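# Four arms remove an elastic band from tea caddies

## Task

Get the elastic band off the tea caddies and set it down lying flat on the table, a good distance from every caddy and without any part of the band crossing another part. All caddies must remain upright and close to their starting spots. Finish with every gripper open and the arms pulled away; the result only counts if it holds with no robot touching or supporting anything.

## Robot and tools

Setup: four identical i2rt Big YAM arms named arm1, arm2, arm3 and arm4 share one table. Each arm has six joints, a two-finger gripper and a wrist camera (arm1_cam_wrist through arm4_cam_wrist). Two fixed room cameras, cam_high and cam_low, also look at the scene. The hand reaches roughly 1.0 m out from the joint 1 axis.

Scene frame: one shared frame, origin on the floor, +z up, metres. Approximate arm feet on the tabletop: arm1 at (+0.32, +0.46, +0.72) facing -125 deg; arm2 at (-0.32, +0.46, +0.72) facing -55 deg; arm3 at (-0.32, -0.46, +0.72) facing +55 deg; arm4 at (+0.32, -0.46, +0.72) facing +125 deg. Headings are measured counter-clockwise from +x. So arm1 and arm2 sit on the +y side, arm3 and arm4 on the -y side, and all face roughly toward the table centre. The "hand" point lies midway between the fingertips; its z axis runs along the fingers and the fingers close along its y axis.

Tool execute_actions: argument "actions" is a list holding exactly one action object, or empty. An empty list only returns state and images. The action object has a key per arm you want to command ("arm1".."arm4"), each containing "joints", a map from joint name to an absolute target (not an offset). Names and ranges: joint1_rad -2.879 to 2.879 (rotates the whole arm about its foot, positive = counter-clockwise seen from above, 0 = arm extends along its foot's heading); joint2_rad 0 to 3.141 (shoulder; 0 = upper arm pointing backward near horizontal, increasing raises it and then tips it forward); joint3_rad 0 to 3.019 (elbow; 0 = fully folded, larger opens); joint4_rad -1.692 to 1.57 (hand pitch, positive tilts fingertips up); joint5_rad -1.57 to 1.57 (hand yaw, positive toward the arm's right); joint6_rad -2.094 to 2.094 (hand roll, positive clockwise viewed from behind the hand); gripper_m 0 to 0.093 (fingertip gap in metres). Angles are radians. Arms named in one action start together and may finish at different moments. Omitted joints or arms are not frozen; they may still be driving toward an earlier target. Optional "cameras" lists which images to return (names above, or "all"); omitted/null means all, [] means none. A bad key, bad camera name or out-of-range number rejects the whole call and nothing moves.

Results: per-robot state including joint_positions, joint torques (whole drive output in arm-joint order, with per-unit offset, scale and noise, nonzero even in free air, so treat as rough), a "pictures" line naming the cameras in image order, and joint_status for the last accepted action. joint_status words: done within tolerance; "off_target" (stopped short, may still push); "contact_stop" or "time_out" (target dropped, holds where it stopped, except a timed-out joint that keeps pushing toward its target or a nearby clipped one, listed under on_its_own); "not_followed" (a self/inter-arm collision check blocked that arm's joint targets, the gripper part still executes, and the blocked targets may be retried on later actions). on_its_own describes what moved without your command; "held at" is the held target, not the actual position. To relieve a joint that is pushing, send it its reported position. Very small target changes may produce no motion.

Tool wait: argument "seconds", 0 to 10. Commands nothing, returns the same as an empty action.

Tool zoom_image: "camera" (one of the six names) and "region" [x0, y0, x1, y1] in pixels of that camera's latest full image, top-left origin, at most 504 by 504. Gives a closer look.

Tool finished_scene: "scene" integer, the number of the scene being ended. Irreversible; call only when the band lies flat, clear and uncrossed, caddies stand, and arms have released and backed off.

Cautions: arms do not halt on contact and can press hard; sustained pushing heats motors (MOTOR HOT warning at 85 C, at 100 C the arm drops everything and goes limp, shown as an OVER-TEMPERATURE FAULT and "limit_stop_at_motor_heat"; resend targets afterward). Holding loads also heats motors, even while you are deliberating, and held loads slowly sag. Joints move at different speeds, so paths between postures can swing wide; plan clearance. Arm-to-arm hard pressing ends the run; the collision check ignores fingers, gripper housings and wrist cameras and can react late. Objects touching robots are fine. Do not knock caddies over, drop or fling the band, or push anything off the work area. After a reported stop, further motion calls in the same reply are skipped.

Each tool is called in YAML: its name, and indented under it one key for each argument.

## Session

I'll start by looking at the current state of the scene.

execute_actions:
  actions: []

Scene clock: 0.00 s.
Joint torques (N m, as the arm reports them, + toward a larger angle): no reading
arm1.joint_positions: joint1_rad=-0.012 joint2_rad=+0.437 joint3_rad=+1.452 joint4_rad=-1.528 joint5_rad=-0.011 joint6_rad=+0.017 gripper_m=+0.094
arm1.joint_status: not commanded
arm1.hand: x=+0.2514 y=+0.3692 z=+1.3394 quat_wxyz=(-0.239, -0.770, -0.380, +0.453) (m; scene frame)
arm2.joint_positions: joint1_rad=+0.012 joint2_rad=+0.421 joint3_rad=+1.451 joint4_rad=-1.537 joint5_rad=-0.008 joint6_rad=+0.015 gripper_m=+0.094
arm2.joint_status: not commanded
arm2.hand: x=-0.2526 y=+0.3570 z=+1.3809 quat_wxyz=(-0.447, -0.412, -0.761, +0.227) (m; scene frame)
arm3.joint_positions: joint1_rad=-0.013 joint2_rad=+0.424 joint3_rad=+1.449 joint4_rad=-1.541 joint5_rad=-0.002 joint6_rad=+0.008 gripper_m=+0.095
arm3.joint_status: not commanded
arm3.hand: x=-0.2501 y=-0.3719 z=+1.3011 quat_wxyz=(-0.448, +0.389, -0.769, -0.238) (m; scene frame)
arm4.joint_positions: joint1_rad=-0.009 joint2_rad=+0.425 joint3_rad=+1.481 joint4_rad=-1.537 joint5_rad=+0.000 joint6_rad=-0.010 gripper_m=+0.095
arm4.joint_status: not commanded
arm4.hand: x=+0.2575 y=-0.3677 z=+1.3792 quat_wxyz=(-0.244, +0.758, -0.395, -0.457) (m; scene frame)
pictures: arm1_cam_wrist, arm2_cam_wrist, arm3_cam_wrist, arm4_cam_wrist, cam_high, cam_low
Images, in order (width x height): arm1_cam_wrist 672x504, arm2_cam_wrist 672x504, arm3_cam_wrist 672x504, arm4_cam_wrist 672x504, cam_high 672x504, cam_low 672x504.

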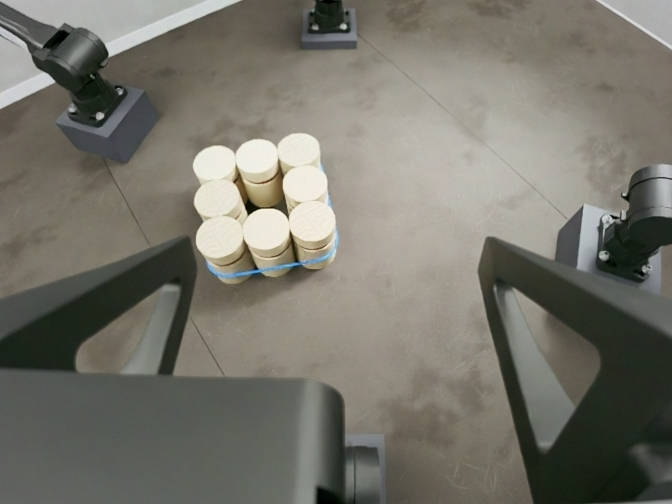

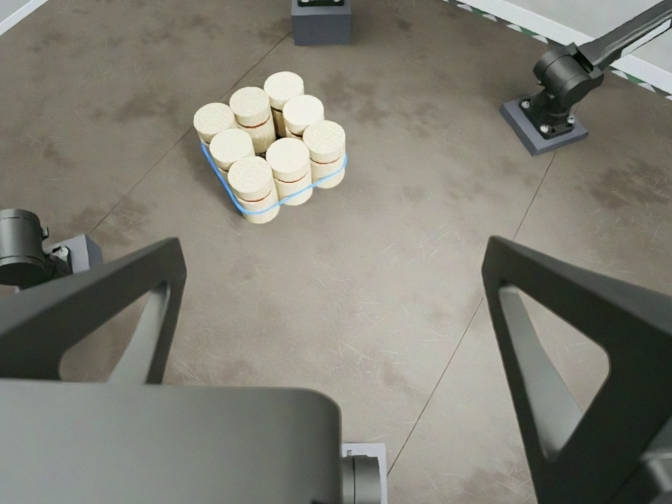

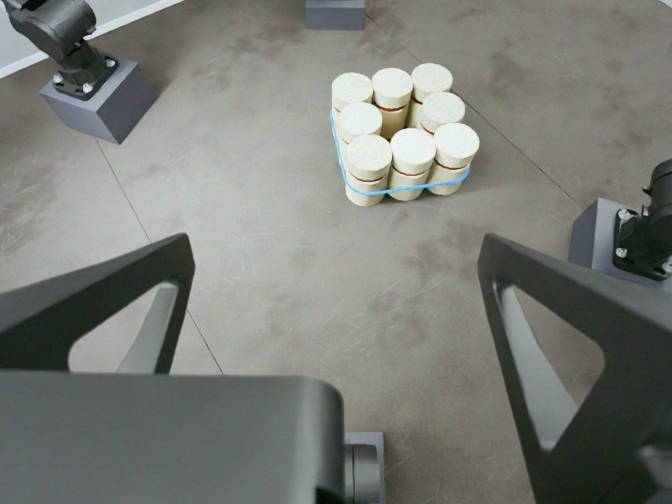

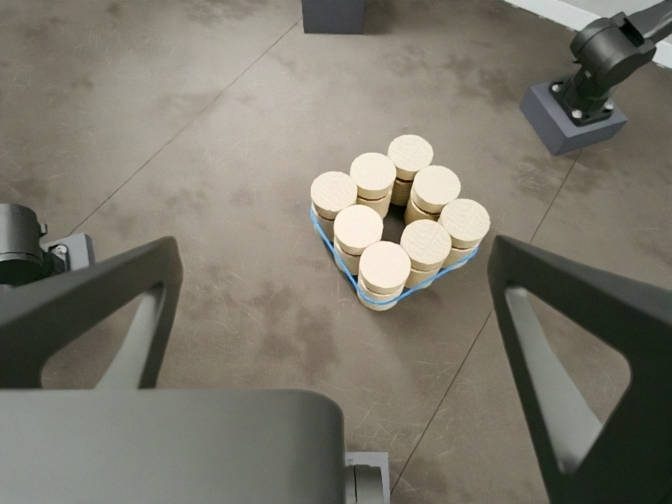

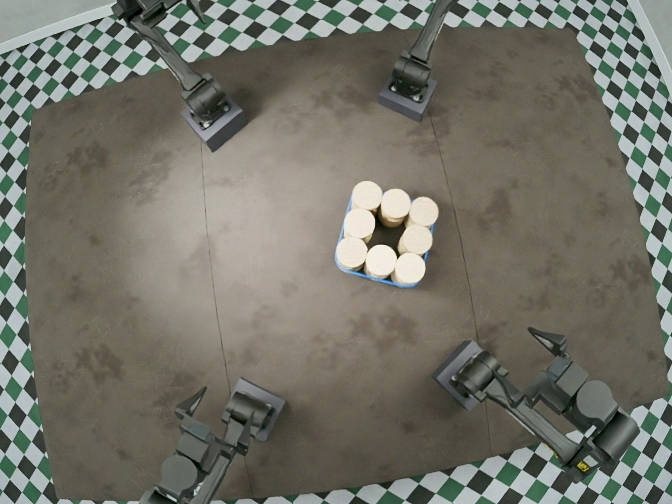

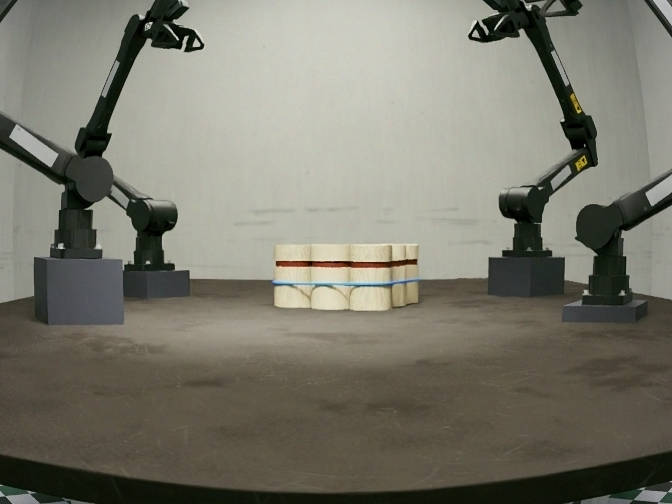

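execute_actions:
  actions:
    - {"arm1": {"joints": {"joint4_rad": -0.5}}, "arm2": {"joints": {"joint3_rad": 2.2}}, "arm3": {"joints": {"joint2_rad": 1.2}}, "arm4": {"joints": {"joint5_rad": 0.8}}}
  cameras: ["cam_low", "arm3_cam_wrist"]

Scene clock: 11.50 s.
Joint torques (N m, as the arm reports them, + toward a larger angle): arm1=[-1.1   7.29  7.15  2.46  0.   -0.02] | arm2=[ 1.09 14.75 -0.56  2.14  0.08 -0.08] | arm3=[ 1.37 -8.07  9.76  1.46  0.05  0.08] | arm4=[-0.88  6.8   6.06  2.    0.57  0.11]
arm1.joint_positions: joint1_rad=-0.012 joint2_rad=+0.437 joint3_rad=+1.452 joint4_rad=-0.527 joint5_rad=-0.011 joint6_rad=+0.017 gripper_m=+0.094
arm1.joint_status: all done
arm1.hand: x=+0.2513 y=+0.3705 z=+1.5753 quat_wxyz=(-0.396, -0.455, -0.227, +0.765) (m; scene frame)
arm2.joint_positions: joint1_rad=+0.012 joint2_rad=+0.415 joint3_rad=+2.203 joint4_rad=-1.537 joint5_rad=-0.008 joint6_rad=+0.015 gripper_m=+0.094
arm2.joint_status: all done
arm2.hand: x=-0.3952 y=+0.5674 z=+1.6085 quat_wxyz=(-0.698, -0.293, -0.544, +0.361) (m; scene frame)
arm3.joint_positions: joint1_rad=-0.013 joint2_rad=+1.208 joint3_rad=+1.449 joint4_rad=-1.541 joint5_rad=-0.002 joint6_rad=+0.008 gripper_m=+0.095
arm3.joint_status: all done
arm3.hand: x=-0.0932 y=-0.1494 z=+1.1130 quat_wxyz=(-0.121, +0.449, -0.883, -0.069) (m; scene frame)
arm4.joint_positions: joint1_rad=-0.009 joint2_rad=+0.425 joint3_rad=+1.481 joint4_rad=-1.537 joint5_rad=+0.798 joint6_rad=-0.010 gripper_m=+0.095
arm4.joint_status: all done
arm4.hand: x=+0.3851 y=-0.3362 z=+1.4032 quat_wxyz=(-0.518, +0.606, -0.543, -0.265) (m; scene frame)
pictures: arm3_cam_wrist, cam_low
Images, in order (width x height): arm3_cam_wrist 672x504, cam_low 672x504.

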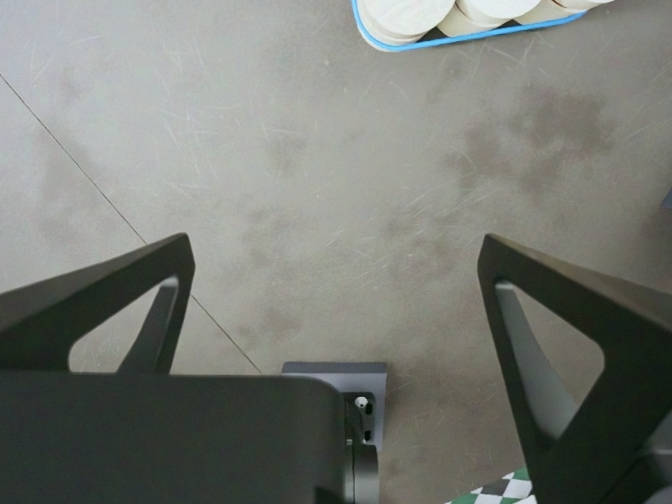

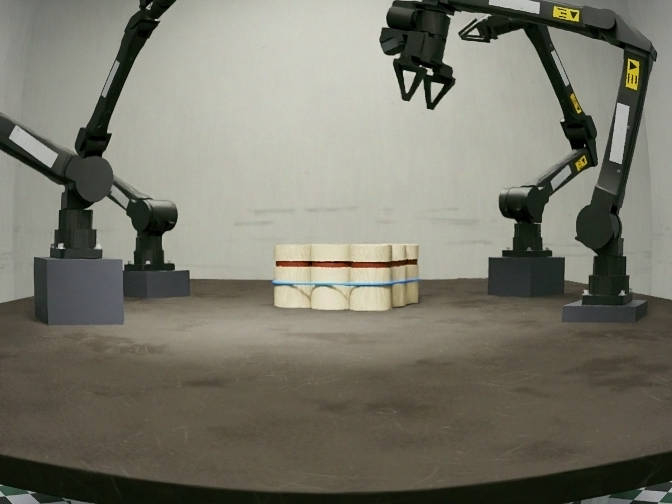

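execute_actions:
  actions: []
  cameras: ["cam_high", "cam_low"]

zoom_image:
  camera: "cam_high"
  region: [150, 50, 530, 450]

zoom_image:
  camera: "cam_low"
  region: [250, 220, 450, 330]

zoom_image:
  camera: "cam_low"
  region: [360, 0, 520, 120]

Scene clock: 22.63 s.
Joint torques (N m, as the arm reports them, + toward a larger angle): arm1=[-1.11  7.24  7.11  2.51  0.02  0.  ] | arm2=[ 0.98 14.67 -0.73  2.22  0.06 -0.1 ] | arm3=[ 1.13 -7.68  9.81  1.42  0.05  0.06] | arm4=[-0.91  6.84  6.07  2.01  0.56  0.09]
arm1.joint_positions: joint1_rad=-0.012 joint2_rad=+0.437 joint3_rad=+1.452 joint4_rad=-0.527 joint5_rad=-0.011 joint6_rad=+0.017 gripper_m=+0.094
arm1.joint_status: all done
arm1.hand: x=+0.2513 y=+0.3705 z=+1.5753 quat_wxyz=(-0.396, -0.455, -0.227, +0.765) (m; scene frame)
arm2.joint_positions: joint1_rad=+0.012 joint2_rad=+0.415 joint3_rad=+2.203 joint4_rad=-1.537 joint5_rad=-0.008 joint6_rad=+0.015 gripper_m=+0.094
arm2.joint_status: all done
arm2.hand: x=-0.3952 y=+0.5674 z=+1.6085 quat_wxyz=(-0.698, -0.293, -0.544, +0.361) (m; scene frame)
arm3.joint_positions: joint1_rad=-0.013 joint2_rad=+1.208 joint3_rad=+1.449 joint4_rad=-1.541 joint5_rad=-0.002 joint6_rad=+0.008 gripper_m=+0.095
arm3.joint_status: all done
arm3.hand: x=-0.0932 y=-0.1494 z=+1.1130 quat_wxyz=(-0.121, +0.449, -0.883, -0.069) (m; scene frame)
arm4.joint_positions: joint1_rad=-0.009 joint2_rad=+0.425 joint3_rad=+1.481 joint4_rad=-1.537 joint5_rad=+0.798 joint6_rad=-0.010 gripper_m=+0.095
arm4.joint_status: all done
arm4.hand: x=+0.3851 y=-0.3362 z=+1.4032 quat_wxyz=(-0.518, +0.606, -0.543, -0.265) (m; scene frame)
pictures: cam_high, cam_low
Images, in order (width x height): cam_high 672x504, cam_low 672x504.

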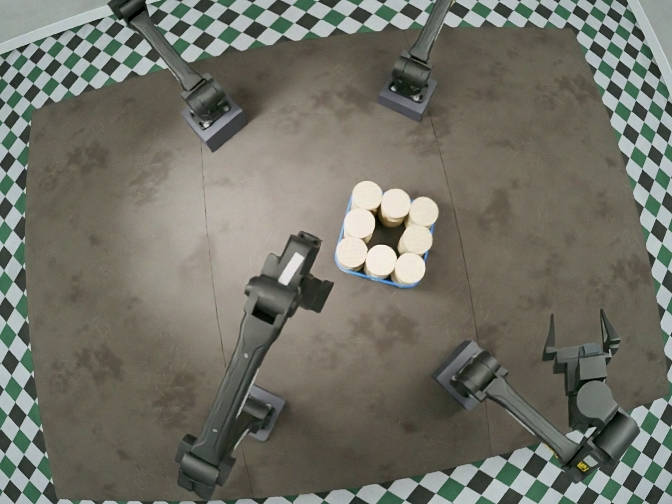

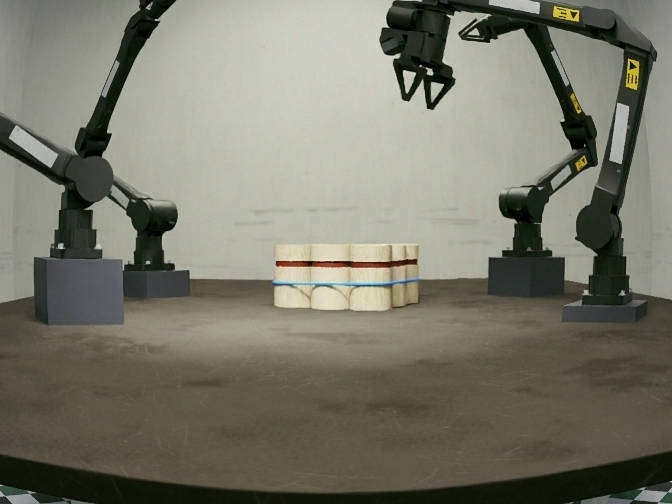

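Region (150, 50, 530, 450) of cam_high's 672x504 image, scaled by 1.260, with more detail than that image has; it fills the left 479 columns of this view, and the rest is white.

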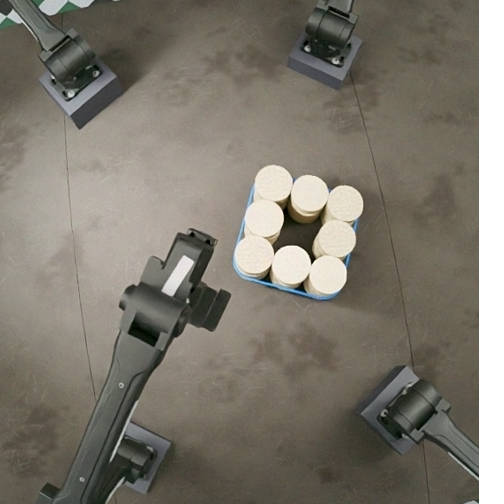

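Region (250, 220, 450, 330) of cam_low's 672x504 image, scaled by 2.520, with more detail than that image has; it fills the top 277 rows of this view, and the rest is white.

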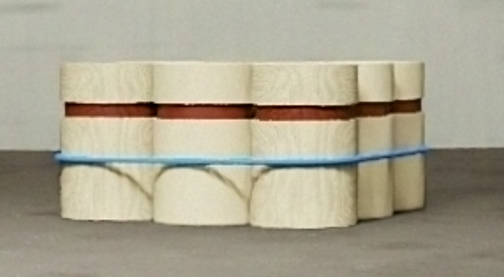

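Region (360, 0, 520, 120) of cam_low's 672x504 image, scaled by 3.150, with more detail than that image has; it fills the top 378 rows of this view, and the rest is white.

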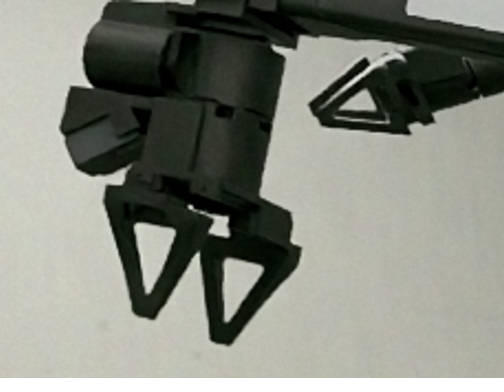

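execute_actions:
  actions:
    - {"arm1": {"joints": {"joint1_rad": 0.429, "joint2_rad": 0.947, "joint3_rad": 0.29, "joint4_rad": -0.216, "joint5_rad": 0, "joint6_rad": -1.377, "gripper_m": 0.03}}, "arm2": {"joints": {"joint1_rad": 0.22, "joint2_rad": 0.9, "joint3_rad": 0.6225, "joint4_rad": 0.075, "joint5_rad": 0, "joint6_rad": 1.313, "gripper_m": 0.03}}, "arm3": {"joints": {"joint1_rad": -0.199, "joint2_rad": 1.37, "joint3_rad": 0.7025, "joint4_rad": -0.205, "joint5_rad": 0, "joint6_rad": 1.286, "gripper_m": 0.03}}, "arm4": {"joints": {"joint1_rad": -0.864, "joint2_rad": 1.355, "joint3_rad": 0.5045, "joint4_rad": -0.436, "joint5_rad": -0.647, "joint6_rad": 0.318, "gripper_m": 0.03}}}
  cameras: []

execute_actions:
  actions:
    - {"arm2": {"joints": {"joint2_rad": 1.57}}}

Scene clock: 66.80 s.
Joint torques (N m, as the arm reports them, + toward a larger angle): arm1=[-1.3  -3.06  8.75  1.83 -0.08 -0.1 ] | arm2=[ 0.88 -4.5  11.14  2.84  0.18 -0.06] | arm3=[ 1.97 -9.78  7.8   2.73  0.16  0.17] | arm4=[-1.35 -7.2   4.84  1.33 -0.45  0.09]
arm1.joint_positions: joint1_rad=+0.430 joint2_rad=+0.954 joint3_rad=+0.288 joint4_rad=-0.225 joint5_rad=+0.001 joint6_rad=-1.360 gripper_m=+0.030
arm1.joint_status: all done
arm1.hand: x=+0.2582 y=+0.1542 z=+0.8378 quat_wxyz=(+0.000, -0.191, -0.921, +0.341) (m; scene frame)
arm2.joint_positions: joint1_rad=+0.226 joint2_rad=+0.893 joint3_rad=+0.607 joint4_rad=+0.059 joint5_rad=-0.002 joint6_rad=+1.302 gripper_m=+0.030
arm2.joint_status: all done
arm2.hand: x=+0.0006 y=+0.1484 z=+1.1270 quat_wxyz=(-0.595, -0.677, -0.401, -0.167) (m; scene frame)
arm3.joint_positions: joint1_rad=-0.207 joint2_rad=+1.387 joint3_rad=+0.696 joint4_rad=-0.228 joint5_rad=-0.001 joint6_rad=+1.272 gripper_m=+0.030
arm3.joint_status: all done
arm3.hand: x=+0.0175 y=-0.1436 z=+0.8264 quat_wxyz=(-0.166, -0.243, -0.914, -0.278) (m; scene frame)
arm4.joint_positions: joint1_rad=-0.859 joint2_rad=+1.345 joint3_rad=+0.510 joint4_rad=-0.449 joint5_rad=-0.645 joint6_rad=+0.309 gripper_m=+0.030
arm4.joint_status: all done
arm4.hand: x=+0.2996 y=-0.1249 z=+0.8406 quat_wxyz=(+0.135, +0.494, -0.800, -0.313) (m; scene frame)
pictures: none
No camera images: the call's "cameras" was empty. Leave "cameras" out to get every camera's image.

Scene clock: 68.17 s.
Joint torques (N m, as the arm reports them, + toward a larger angle): arm1=[-1.12 -3.26  8.66  1.87 -0.08 -0.1 ] | arm2=[ 0.83 -9.85  7.1   2.01  0.24 -0.03] | arm3=[ 2.04 -9.72  7.69  2.8   0.17  0.15] | arm4=[-1.39 -7.35  4.88  1.33 -0.45  0.08]
arm1.joint_positions: joint1_rad=+0.430 joint2_rad=+0.954 joint3_rad=+0.288 joint4_rad=-0.225 joint5_rad=+0.001 joint6_rad=-1.360 gripper_m=+0.030
arm1.joint_status: not commanded
arm1.hand: x=+0.2582 y=+0.1542 z=+0.8378 quat_wxyz=(+0.000, -0.190, -0.921, +0.341) (m; scene frame)
arm2.joint_positions: joint1_rad=+0.226 joint2_rad=+1.565 joint3_rad=+0.607 joint4_rad=+0.065 joint5_rad=-0.002 joint6_rad=+1.303 gripper_m=+0.030
arm2.joint_status: all done
arm2.hand: x=+0.0126 y=+0.1399 z=+0.8272 quat_wxyz=(-0.314, -0.813, -0.482, -0.091) (m; scene frame)
arm3.joint_positions: joint1_rad=-0.207 joint2_rad=+1.387 joint3_rad=+0.696 joint4_rad=-0.228 joint5_rad=-0.001 joint6_rad=+1.272 gripper_m=+0.030
arm3.joint_status: not commanded
arm3.hand: x=+0.0175 y=-0.1436 z=+0.8264 quat_wxyz=(-0.166, -0.243, -0.914, -0.278) (m; scene frame)
arm4.joint_positions: joint1_rad=-0.859 joint2_rad=+1.345 joint3_rad=+0.510 joint4_rad=-0.449 joint5_rad=-0.645 joint6_rad=+0.309 gripper_m=+0.030
arm4.joint_status: not commanded
arm4.hand: x=+0.2996 y=-0.1249 z=+0.8406 quat_wxyz=(+0.135, +0.494, -0.800, -0.313) (m; scene frame)
pictures: arm1_cam_wrist, arm2_cam_wrist, arm3_cam_wrist, arm4_cam_wrist, cam_high, cam_low
Images, in order (width x height): arm1_cam_wrist 672x504, arm2_cam_wrist 672x504, arm3_cam_wrist 672x504, arm4_cam_wrist 672x504, cam_high 672x504, cam_low 672x504.

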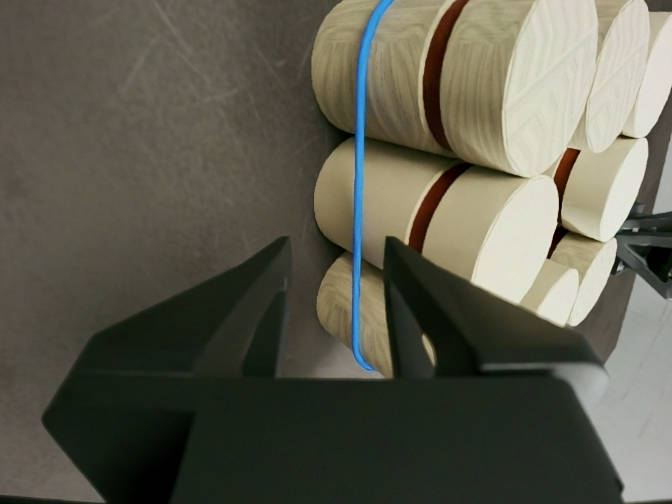

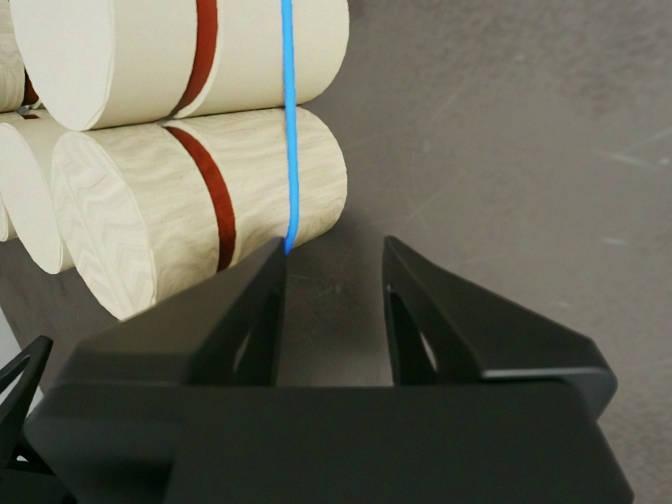

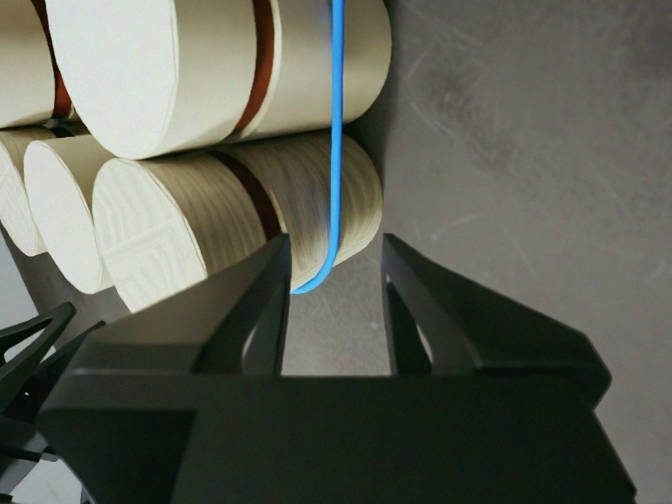

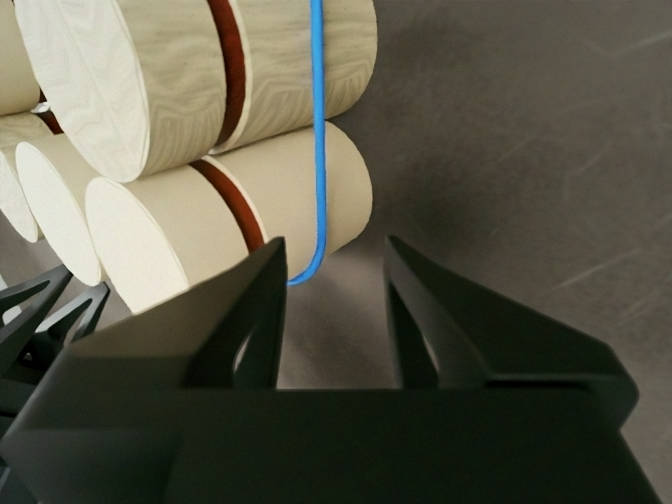

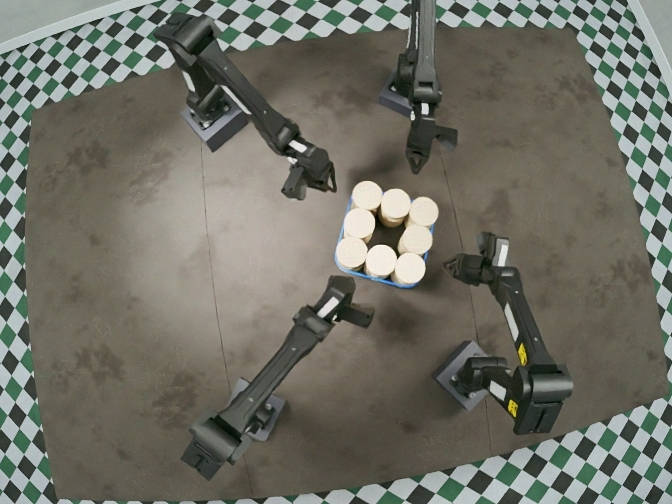

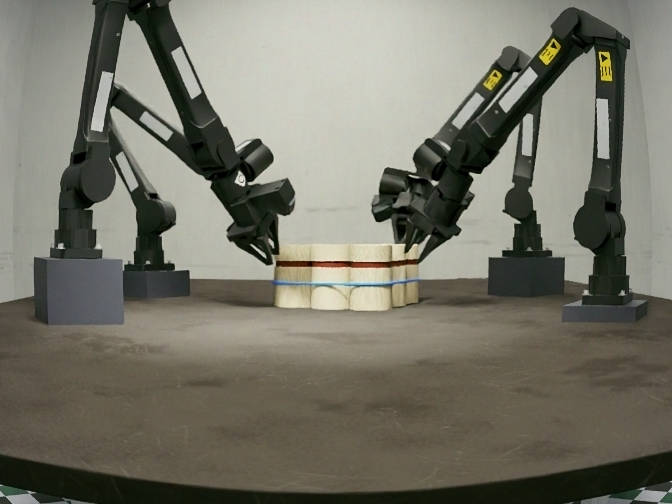

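zoom_image:
  camera: "cam_high"
  region: [300, 150, 480, 320]

zoom_image:
  camera: "cam_low"
  region: [220, 190, 470, 330]

Region (300, 150, 480, 320) of cam_high's 672x504 image, scaled by 2.800, with more detail than that image has.

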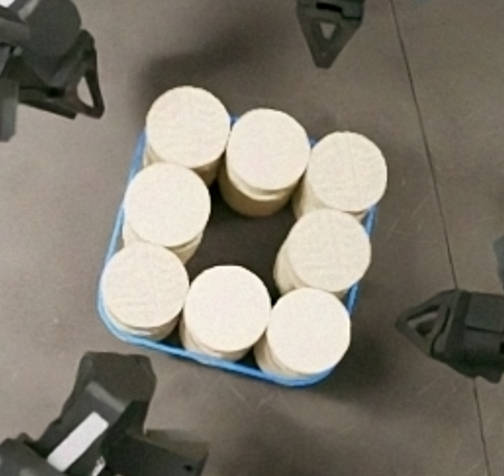

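Region (220, 190, 470, 330) of cam_low's 672x504 image, scaled by 2.016, with more detail than that image has; it fills the top 282 rows of this view, and the rest is white.

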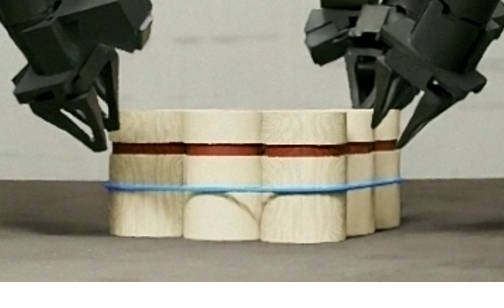

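execute_actions:
  actions:
    - {"arm1": {"joints": {"joint1_rad": 0.428, "joint2_rad": 1.128, "joint3_rad": 0.305, "joint4_rad": -0.065}}, "arm2": {"joints": {"joint1_rad": 0.21, "joint2_rad": 1.665, "joint3_rad": 0.68, "joint4_rad": 0.105}}, "arm3": {"joints": {"joint1_rad": -0.22, "joint2_rad": 1.45, "joint3_rad": 0.71, "joint4_rad": -0.165}}, "arm4": {"joints": {"joint1_rad": -0.788, "joint2_rad": 1.44, "joint3_rad": 0.5, "joint4_rad": -0.29, "joint5_rad": -0.622, "joint6_rad": 0.39}}}
  cameras: []

execute_actions:
  actions:
    - {"arm1": {"joints": {"joint1_rad": 0.426, "joint2_rad": 1.301, "joint3_rad": 0.3305, "joint4_rad": 0.09}}, "arm2": {"joints": {"joint1_rad": 0.2, "joint2_rad": 1.765, "joint3_rad": 0.7442, "joint4_rad": 0.14}}, "arm3": {"joints": {"joint1_rad": -0.233, "joint2_rad": 1.517, "joint3_rad": 0.7228, "joint4_rad": -0.112}}, "arm4": {"joints": {"joint1_rad": -0.717, "joint2_rad": 1.537, "joint3_rad": 0.499, "joint4_rad": -0.137, "joint5_rad": -0.599, "joint6_rad": 0.475}}}

Scene clock: 100.13 s.
Joint torques (N m, as the arm reports them, + toward a larger angle): arm1=[-1.21 -3.66  8.79  2.33 -0.1  -0.09] | arm2=[  0.91 -11.34   7.36   2.21   0.21  -0.06] | arm3=[ 0.58 -9.63  7.95  2.63  0.19  0.15] | arm4=[-0.74 -8.61  4.11  1.45 -0.17  0.05]
arm1.joint_positions: joint1_rad=+0.430 joint2_rad=+1.123 joint3_rad=+0.288 joint4_rad=-0.092 joint5_rad=+0.001 joint6_rad=-1.360 gripper_m=+0.030
arm1.joint_status: all done
arm1.hand: x=+0.2560 y=+0.1438 z=+0.8081 quat_wxyz=(+0.000, -0.191, -0.926, +0.325) (m; scene frame)
arm2.joint_positions: joint1_rad=+0.216 joint2_rad=+1.656 joint3_rad=+0.657 joint4_rad=+0.094 joint5_rad=-0.002 joint6_rad=+1.303 gripper_m=+0.030
arm2.joint_status: all done
arm2.hand: x=+0.0225 y=+0.1237 z=+0.8087 quat_wxyz=(-0.309, -0.817, -0.479, -0.088) (m; scene frame)
arm3.joint_positions: joint1_rad=-0.210 joint2_rad=+1.457 joint3_rad=+0.696 joint4_rad=-0.186 joint5_rad=-0.001 joint6_rad=+1.273 gripper_m=+0.030
arm3.joint_status: all done
arm3.hand: x=+0.0212 y=-0.1420 z=+0.8014 quat_wxyz=(-0.159, -0.246, -0.918, -0.266) (m; scene frame)
arm4.joint_positions: joint1_rad=-0.791 joint2_rad=+1.434 joint3_rad=+0.510 joint4_rad=-0.303 joint5_rad=-0.625 joint6_rad=+0.381 gripper_m=+0.030
arm4.joint_status: all done
arm4.hand: x=+0.2837 y=-0.1076 z=+0.8210 quat_wxyz=(+0.131, +0.498, -0.796, -0.317) (m; scene frame)
pictures: none
No camera images: the call's "cameras" was empty. Leave "cameras" out to get every camera's image.

Scene clock: 101.07 s.
Joint torques (N m, as the arm reports them, + toward a larger angle): arm1=[-1.48 -4.9   9.18  2.34 -0.09 -0.09] | arm2=[  0.82 -12.21   6.83   2.17   0.2   -0.04] | arm3=[ 0.53 -9.89  8.53  2.64  0.18  0.17] | arm4=[-0.7  -9.25  3.65  1.62 -0.16  0.11]
arm1.joint_positions: joint1_rad=+0.430 joint2_rad=+1.293 joint3_rad=+0.293 joint4_rad=+0.063 joint5_rad=+0.001 joint6_rad=-1.360 gripper_m=+0.030
arm1.joint_status: all done
arm1.hand: x=+0.2534 y=+0.1313 z=+0.7806 quat_wxyz=(+0.000, -0.192, -0.928, +0.320) (m; scene frame)
arm2.joint_positions: joint1_rad=+0.205 joint2_rad=+1.755 joint3_rad=+0.725 joint4_rad=+0.130 joint5_rad=-0.002 joint6_rad=+1.303 gripper_m=+0.030
arm2.joint_status: all done
arm2.hand: x=+0.0383 y=+0.1010 z=+0.7914 quat_wxyz=(-0.312, -0.819, -0.474, -0.087) (m; scene frame)
arm3.joint_positions: joint1_rad=-0.225 joint2_rad=+1.522 joint3_rad=+0.696 joint4_rad=-0.134 joint5_rad=-0.001 joint6_rad=+1.273 gripper_m=+0.030
arm3.joint_status: all done
arm3.hand: x=+0.0291 y=-0.1438 z=+0.7794 quat_wxyz=(-0.158, -0.253, -0.919, -0.259) (m; scene frame)
arm4.joint_positions: joint1_rad=-0.719 joint2_rad=+1.531 joint3_rad=+0.507 joint4_rad=-0.150 joint5_rad=-0.601 joint6_rad=+0.466 gripper_m=+0.030
arm4.joint_status: all done
arm4.hand: x=+0.2635 y=-0.0947 z=+0.7981 quat_wxyz=(+0.131, +0.497, -0.796, -0.320) (m; scene frame)
pictures: arm1_cam_wrist, arm2_cam_wrist, arm3_cam_wrist, arm4_cam_wrist, cam_high, cam_low
Images, in order (width x height): arm1_cam_wrist 672x504, arm2_cam_wrist 672x504, arm3_cam_wrist 672x504, arm4_cam_wrist 672x504, cam_high 672x504, cam_low 672x504.

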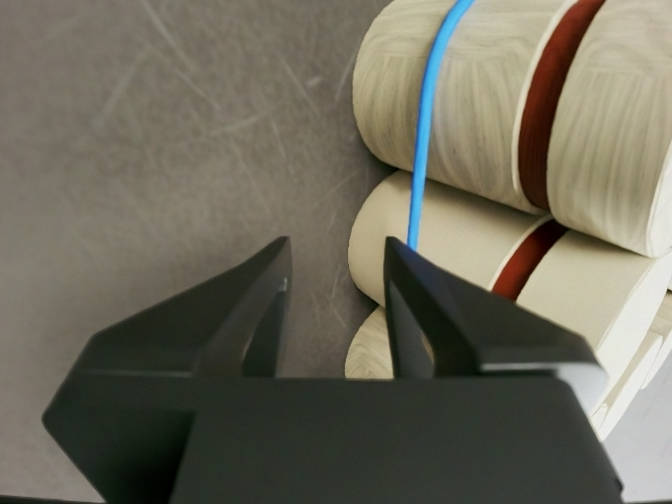

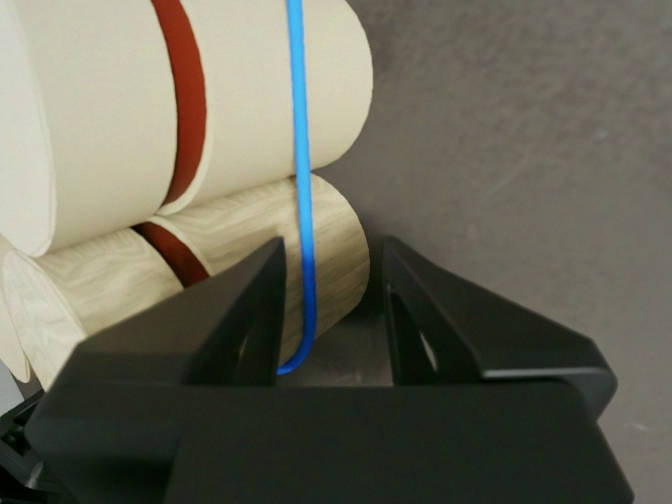

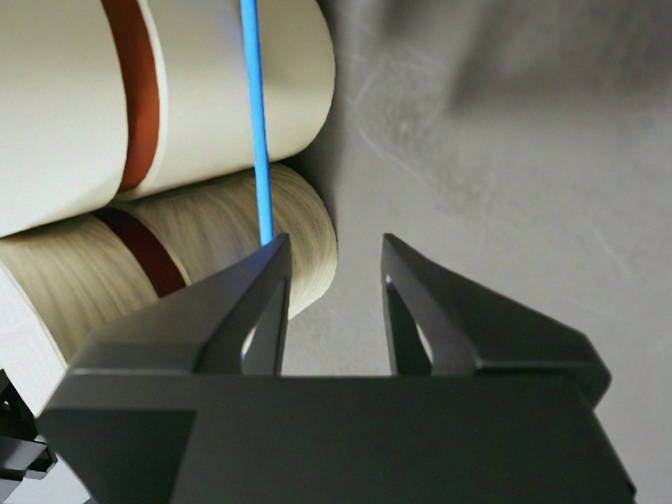

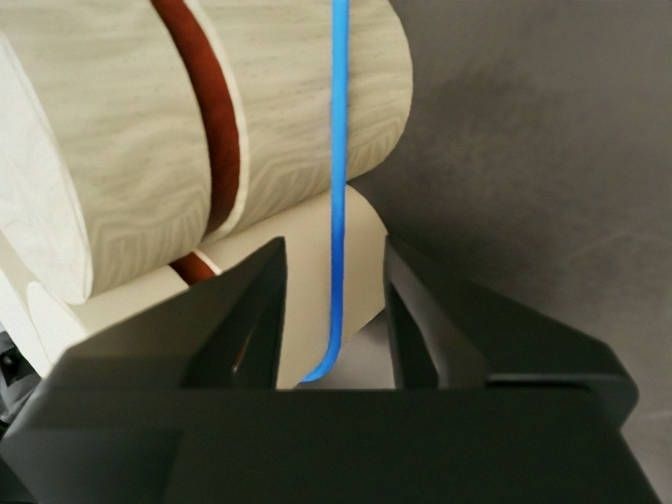

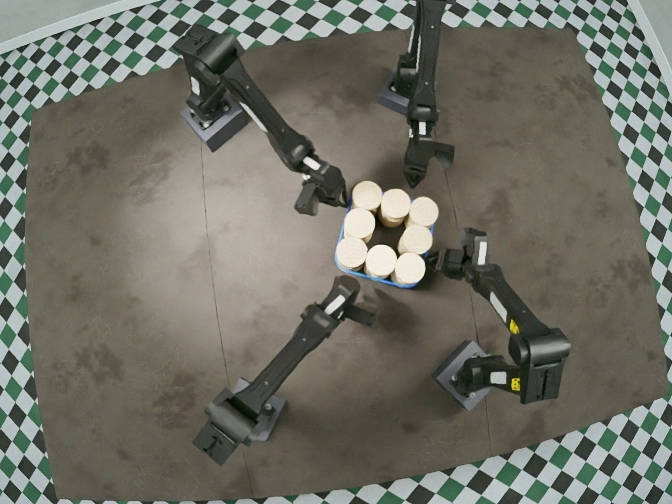

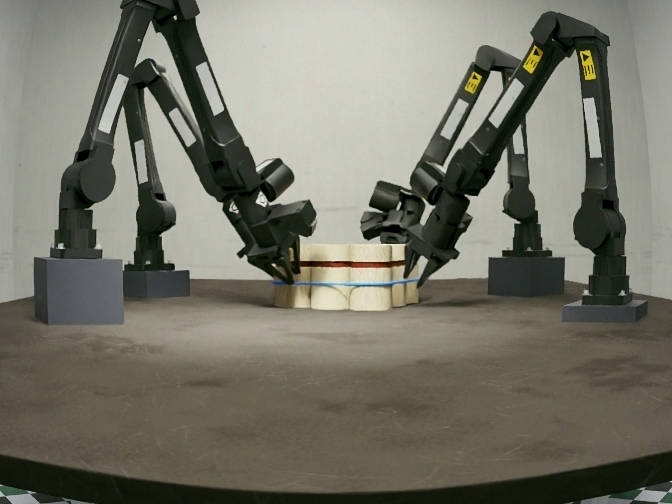

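zoom_image:
  camera: "cam_high"
  region: [310, 160, 470, 310]

Region (310, 160, 470, 310) of cam_high's 672x504 image, scaled by 3.150, with more detail than that image has; it fills the top 472 rows of this view, and the rest is white.

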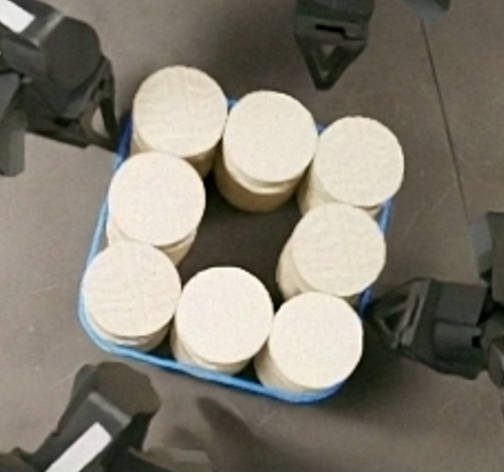

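execute_actions:
  actions:
    - {"arm1": {"joints": {"joint1_rad": 0.415, "joint2_rad": 1.373, "joint3_rad": 0.408}}, "arm2": {"joints": {"joint2_rad": 1.8145, "joint3_rad": 0.7885, "joint4_rad": 0.146}}, "arm3": {"joints": {"joint1_rad": -0.239, "joint2_rad": 1.56, "joint3_rad": 0.787}}, "arm4": {"joints": {"joint1_rad": -0.689, "joint2_rad": 1.587, "joint3_rad": 0.4855, "joint4_rad": -0.073, "joint6_rad": 0.495}}}

Scene clock: 132.47 s.
Joint torques (N m, as the arm reports them, + toward a larger angle): arm1=[-2.01 -5.46  8.51  2.3  -0.09 -0.09] | arm2=[  1.02 -13.06   7.44   2.17   0.23  -0.06] | arm3=[  0.86 -10.13   9.36   2.61   0.18   0.17] | arm4=[-0.33 -9.06  3.27  1.58 -0.16  0.09]
arm1.joint_positions: joint1_rad=+0.424 joint2_rad=+1.357 joint3_rad=+0.382 joint4_rad=+0.068 joint5_rad=+0.001 joint6_rad=-1.361 gripper_m=+0.030
arm1.joint_status: all done
arm1.hand: x=+0.2435 y=+0.0946 z=+0.7926 quat_wxyz=(+0.001, -0.194, -0.923, +0.334) (m; scene frame)
arm2.joint_positions: joint1_rad=+0.205 joint2_rad=+1.798 joint3_rad=+0.762 joint4_rad=+0.134 joint5_rad=-0.002 joint6_rad=+1.303 gripper_m=+0.030
arm2.joint_status: all done
arm2.hand: x=+0.0475 y=+0.0919 z=+0.7835 quat_wxyz=(-0.311, -0.819, -0.475, -0.086) (m; scene frame)
arm3.joint_positions: joint1_rad=-0.230 joint2_rad=+1.559 joint3_rad=+0.750 joint4_rad=-0.131 joint5_rad=-0.001 joint6_rad=+1.273 gripper_m=+0.030
arm3.joint_status: all done
arm3.hand: x=+0.0473 y=-0.1302 z=+0.7846 quat_wxyz=(-0.163, -0.255, -0.915, -0.267) (m; scene frame)
arm4.joint_positions: joint1_rad=-0.696 joint2_rad=+1.575 joint3_rad=+0.494 joint4_rad=-0.087 joint5_rad=-0.601 joint6_rad=+0.486 gripper_m=+0.030
arm4.joint_status: all done
arm4.hand: x=+0.2550 y=-0.0973 z=+0.7849 quat_wxyz=(+0.136, +0.499, -0.794, -0.319) (m; scene frame)
pictures: arm1_cam_wrist, arm2_cam_wrist, arm3_cam_wrist, arm4_cam_wrist, cam_high, cam_low
Images, in order (width x height): arm1_cam_wrist 672x504, arm2_cam_wrist 672x504, arm3_cam_wrist 672x504, arm4_cam_wrist 672x504, cam_high 672x504, cam_low 672x504.

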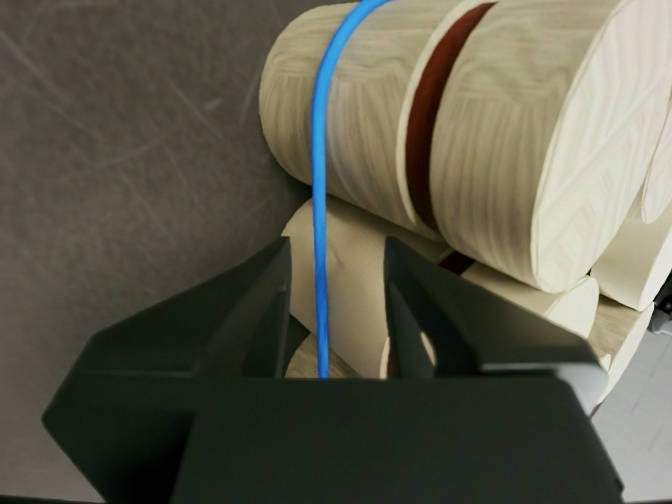

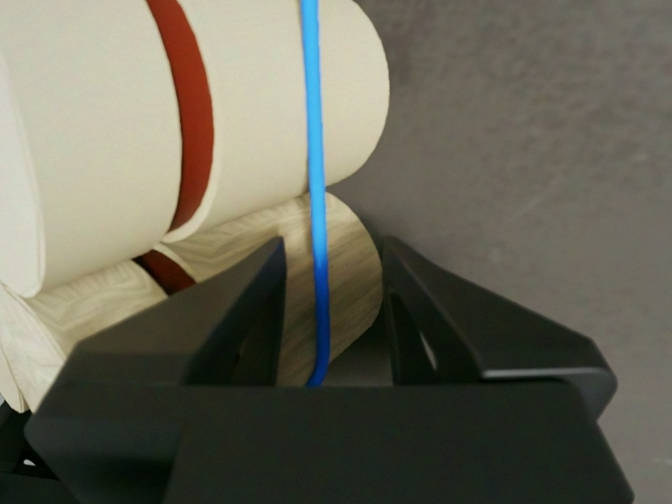

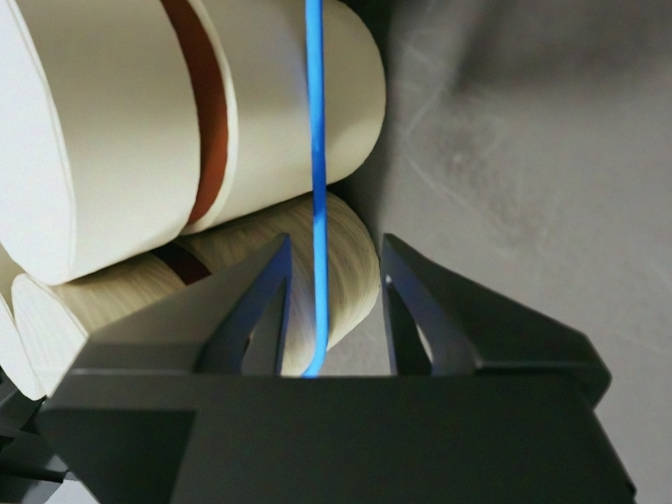

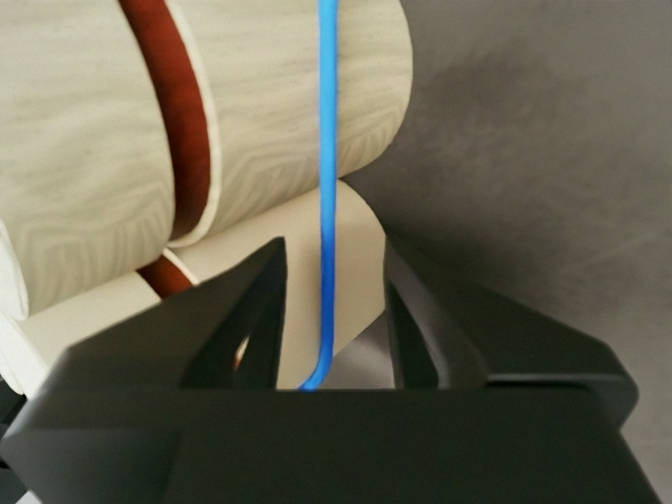

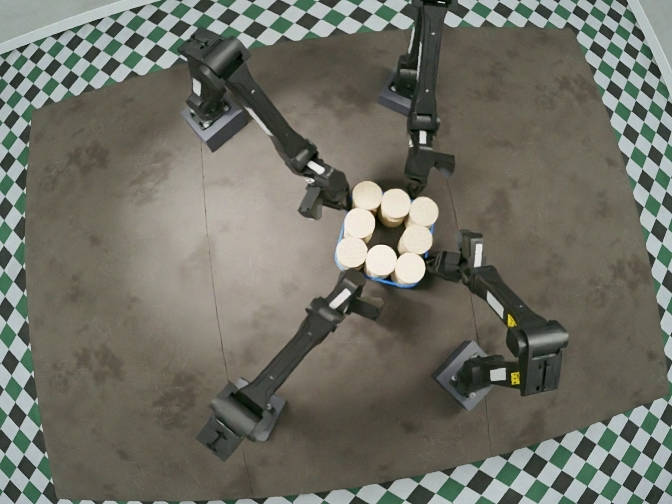

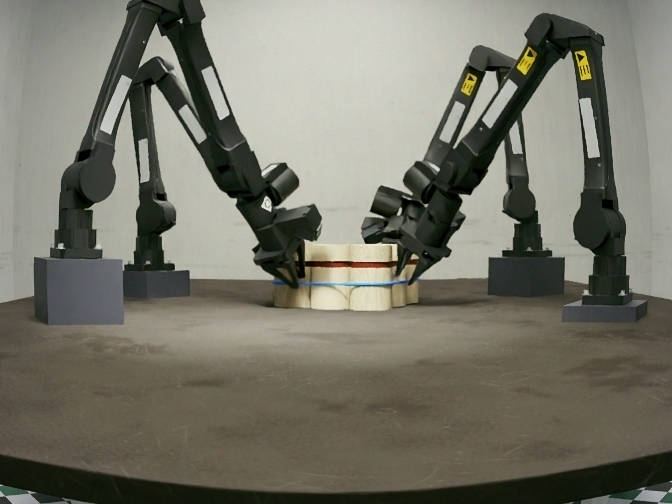

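zoom_image:
  camera: "cam_low"
  region: [250, 220, 450, 320]

zoom_image:
  camera: "cam_high"
  region: [320, 165, 460, 305]

Region (250, 220, 450, 320) of cam_low's 672x504 image, scaled by 2.520, with more detail than that image has.

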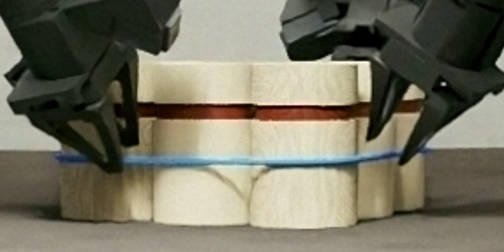

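Region (320, 165, 460, 305) of cam_high's 672x504 image, scaled by 3.600, with more detail than that image has.

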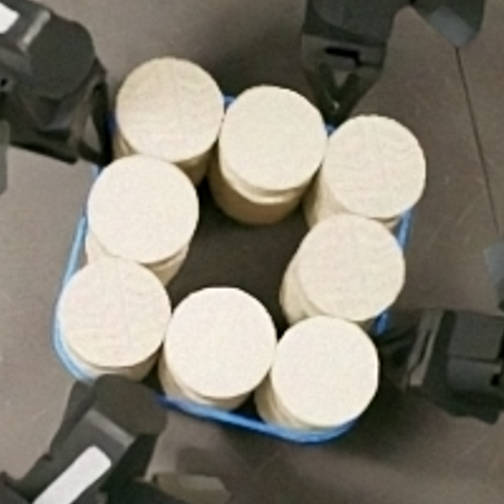

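zoom_image:
  camera: "arm1_cam_wrist"
  region: [260, 150, 440, 300]

zoom_image:
  camera: "arm4_cam_wrist"
  region: [240, 150, 420, 300]

zoom_image:
  camera: "arm3_cam_wrist"
  region: [240, 150, 420, 300]

zoom_image:
  camera: "arm2_cam_wrist"
  region: [240, 150, 420, 300]

Region (260, 150, 440, 300) of arm1_cam_wrist's 672x504 image, scaled by 2.800, with more detail than that image has.

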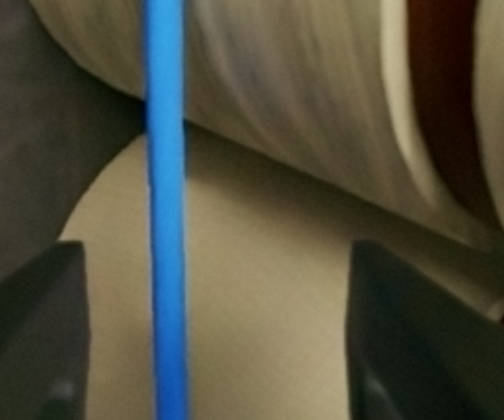

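Region (240, 150, 420, 300) of arm4_cam_wrist's 672x504 image, scaled by 2.800, with more detail than that image has.

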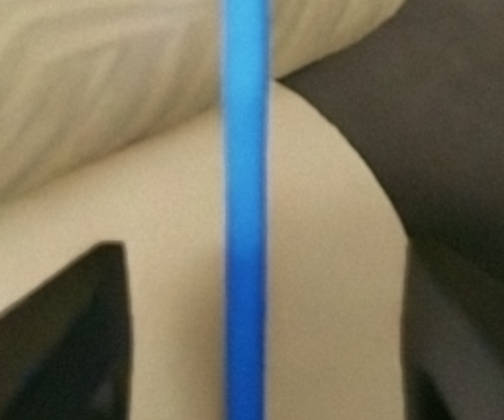

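Region (240, 150, 420, 300) of arm3_cam_wrist's 672x504 image, scaled by 2.800, with more detail than that image has.

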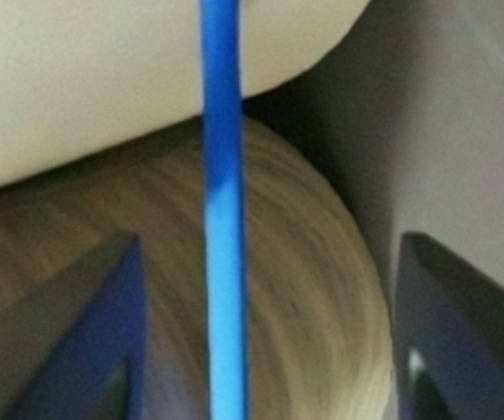

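Region (240, 150, 420, 300) of arm2_cam_wrist's 672x504 image, scaled by 2.800, with more detail than that image has.

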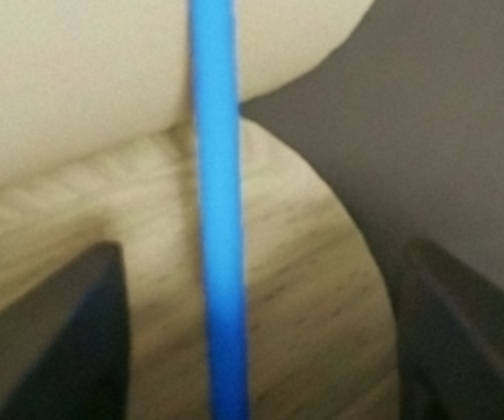

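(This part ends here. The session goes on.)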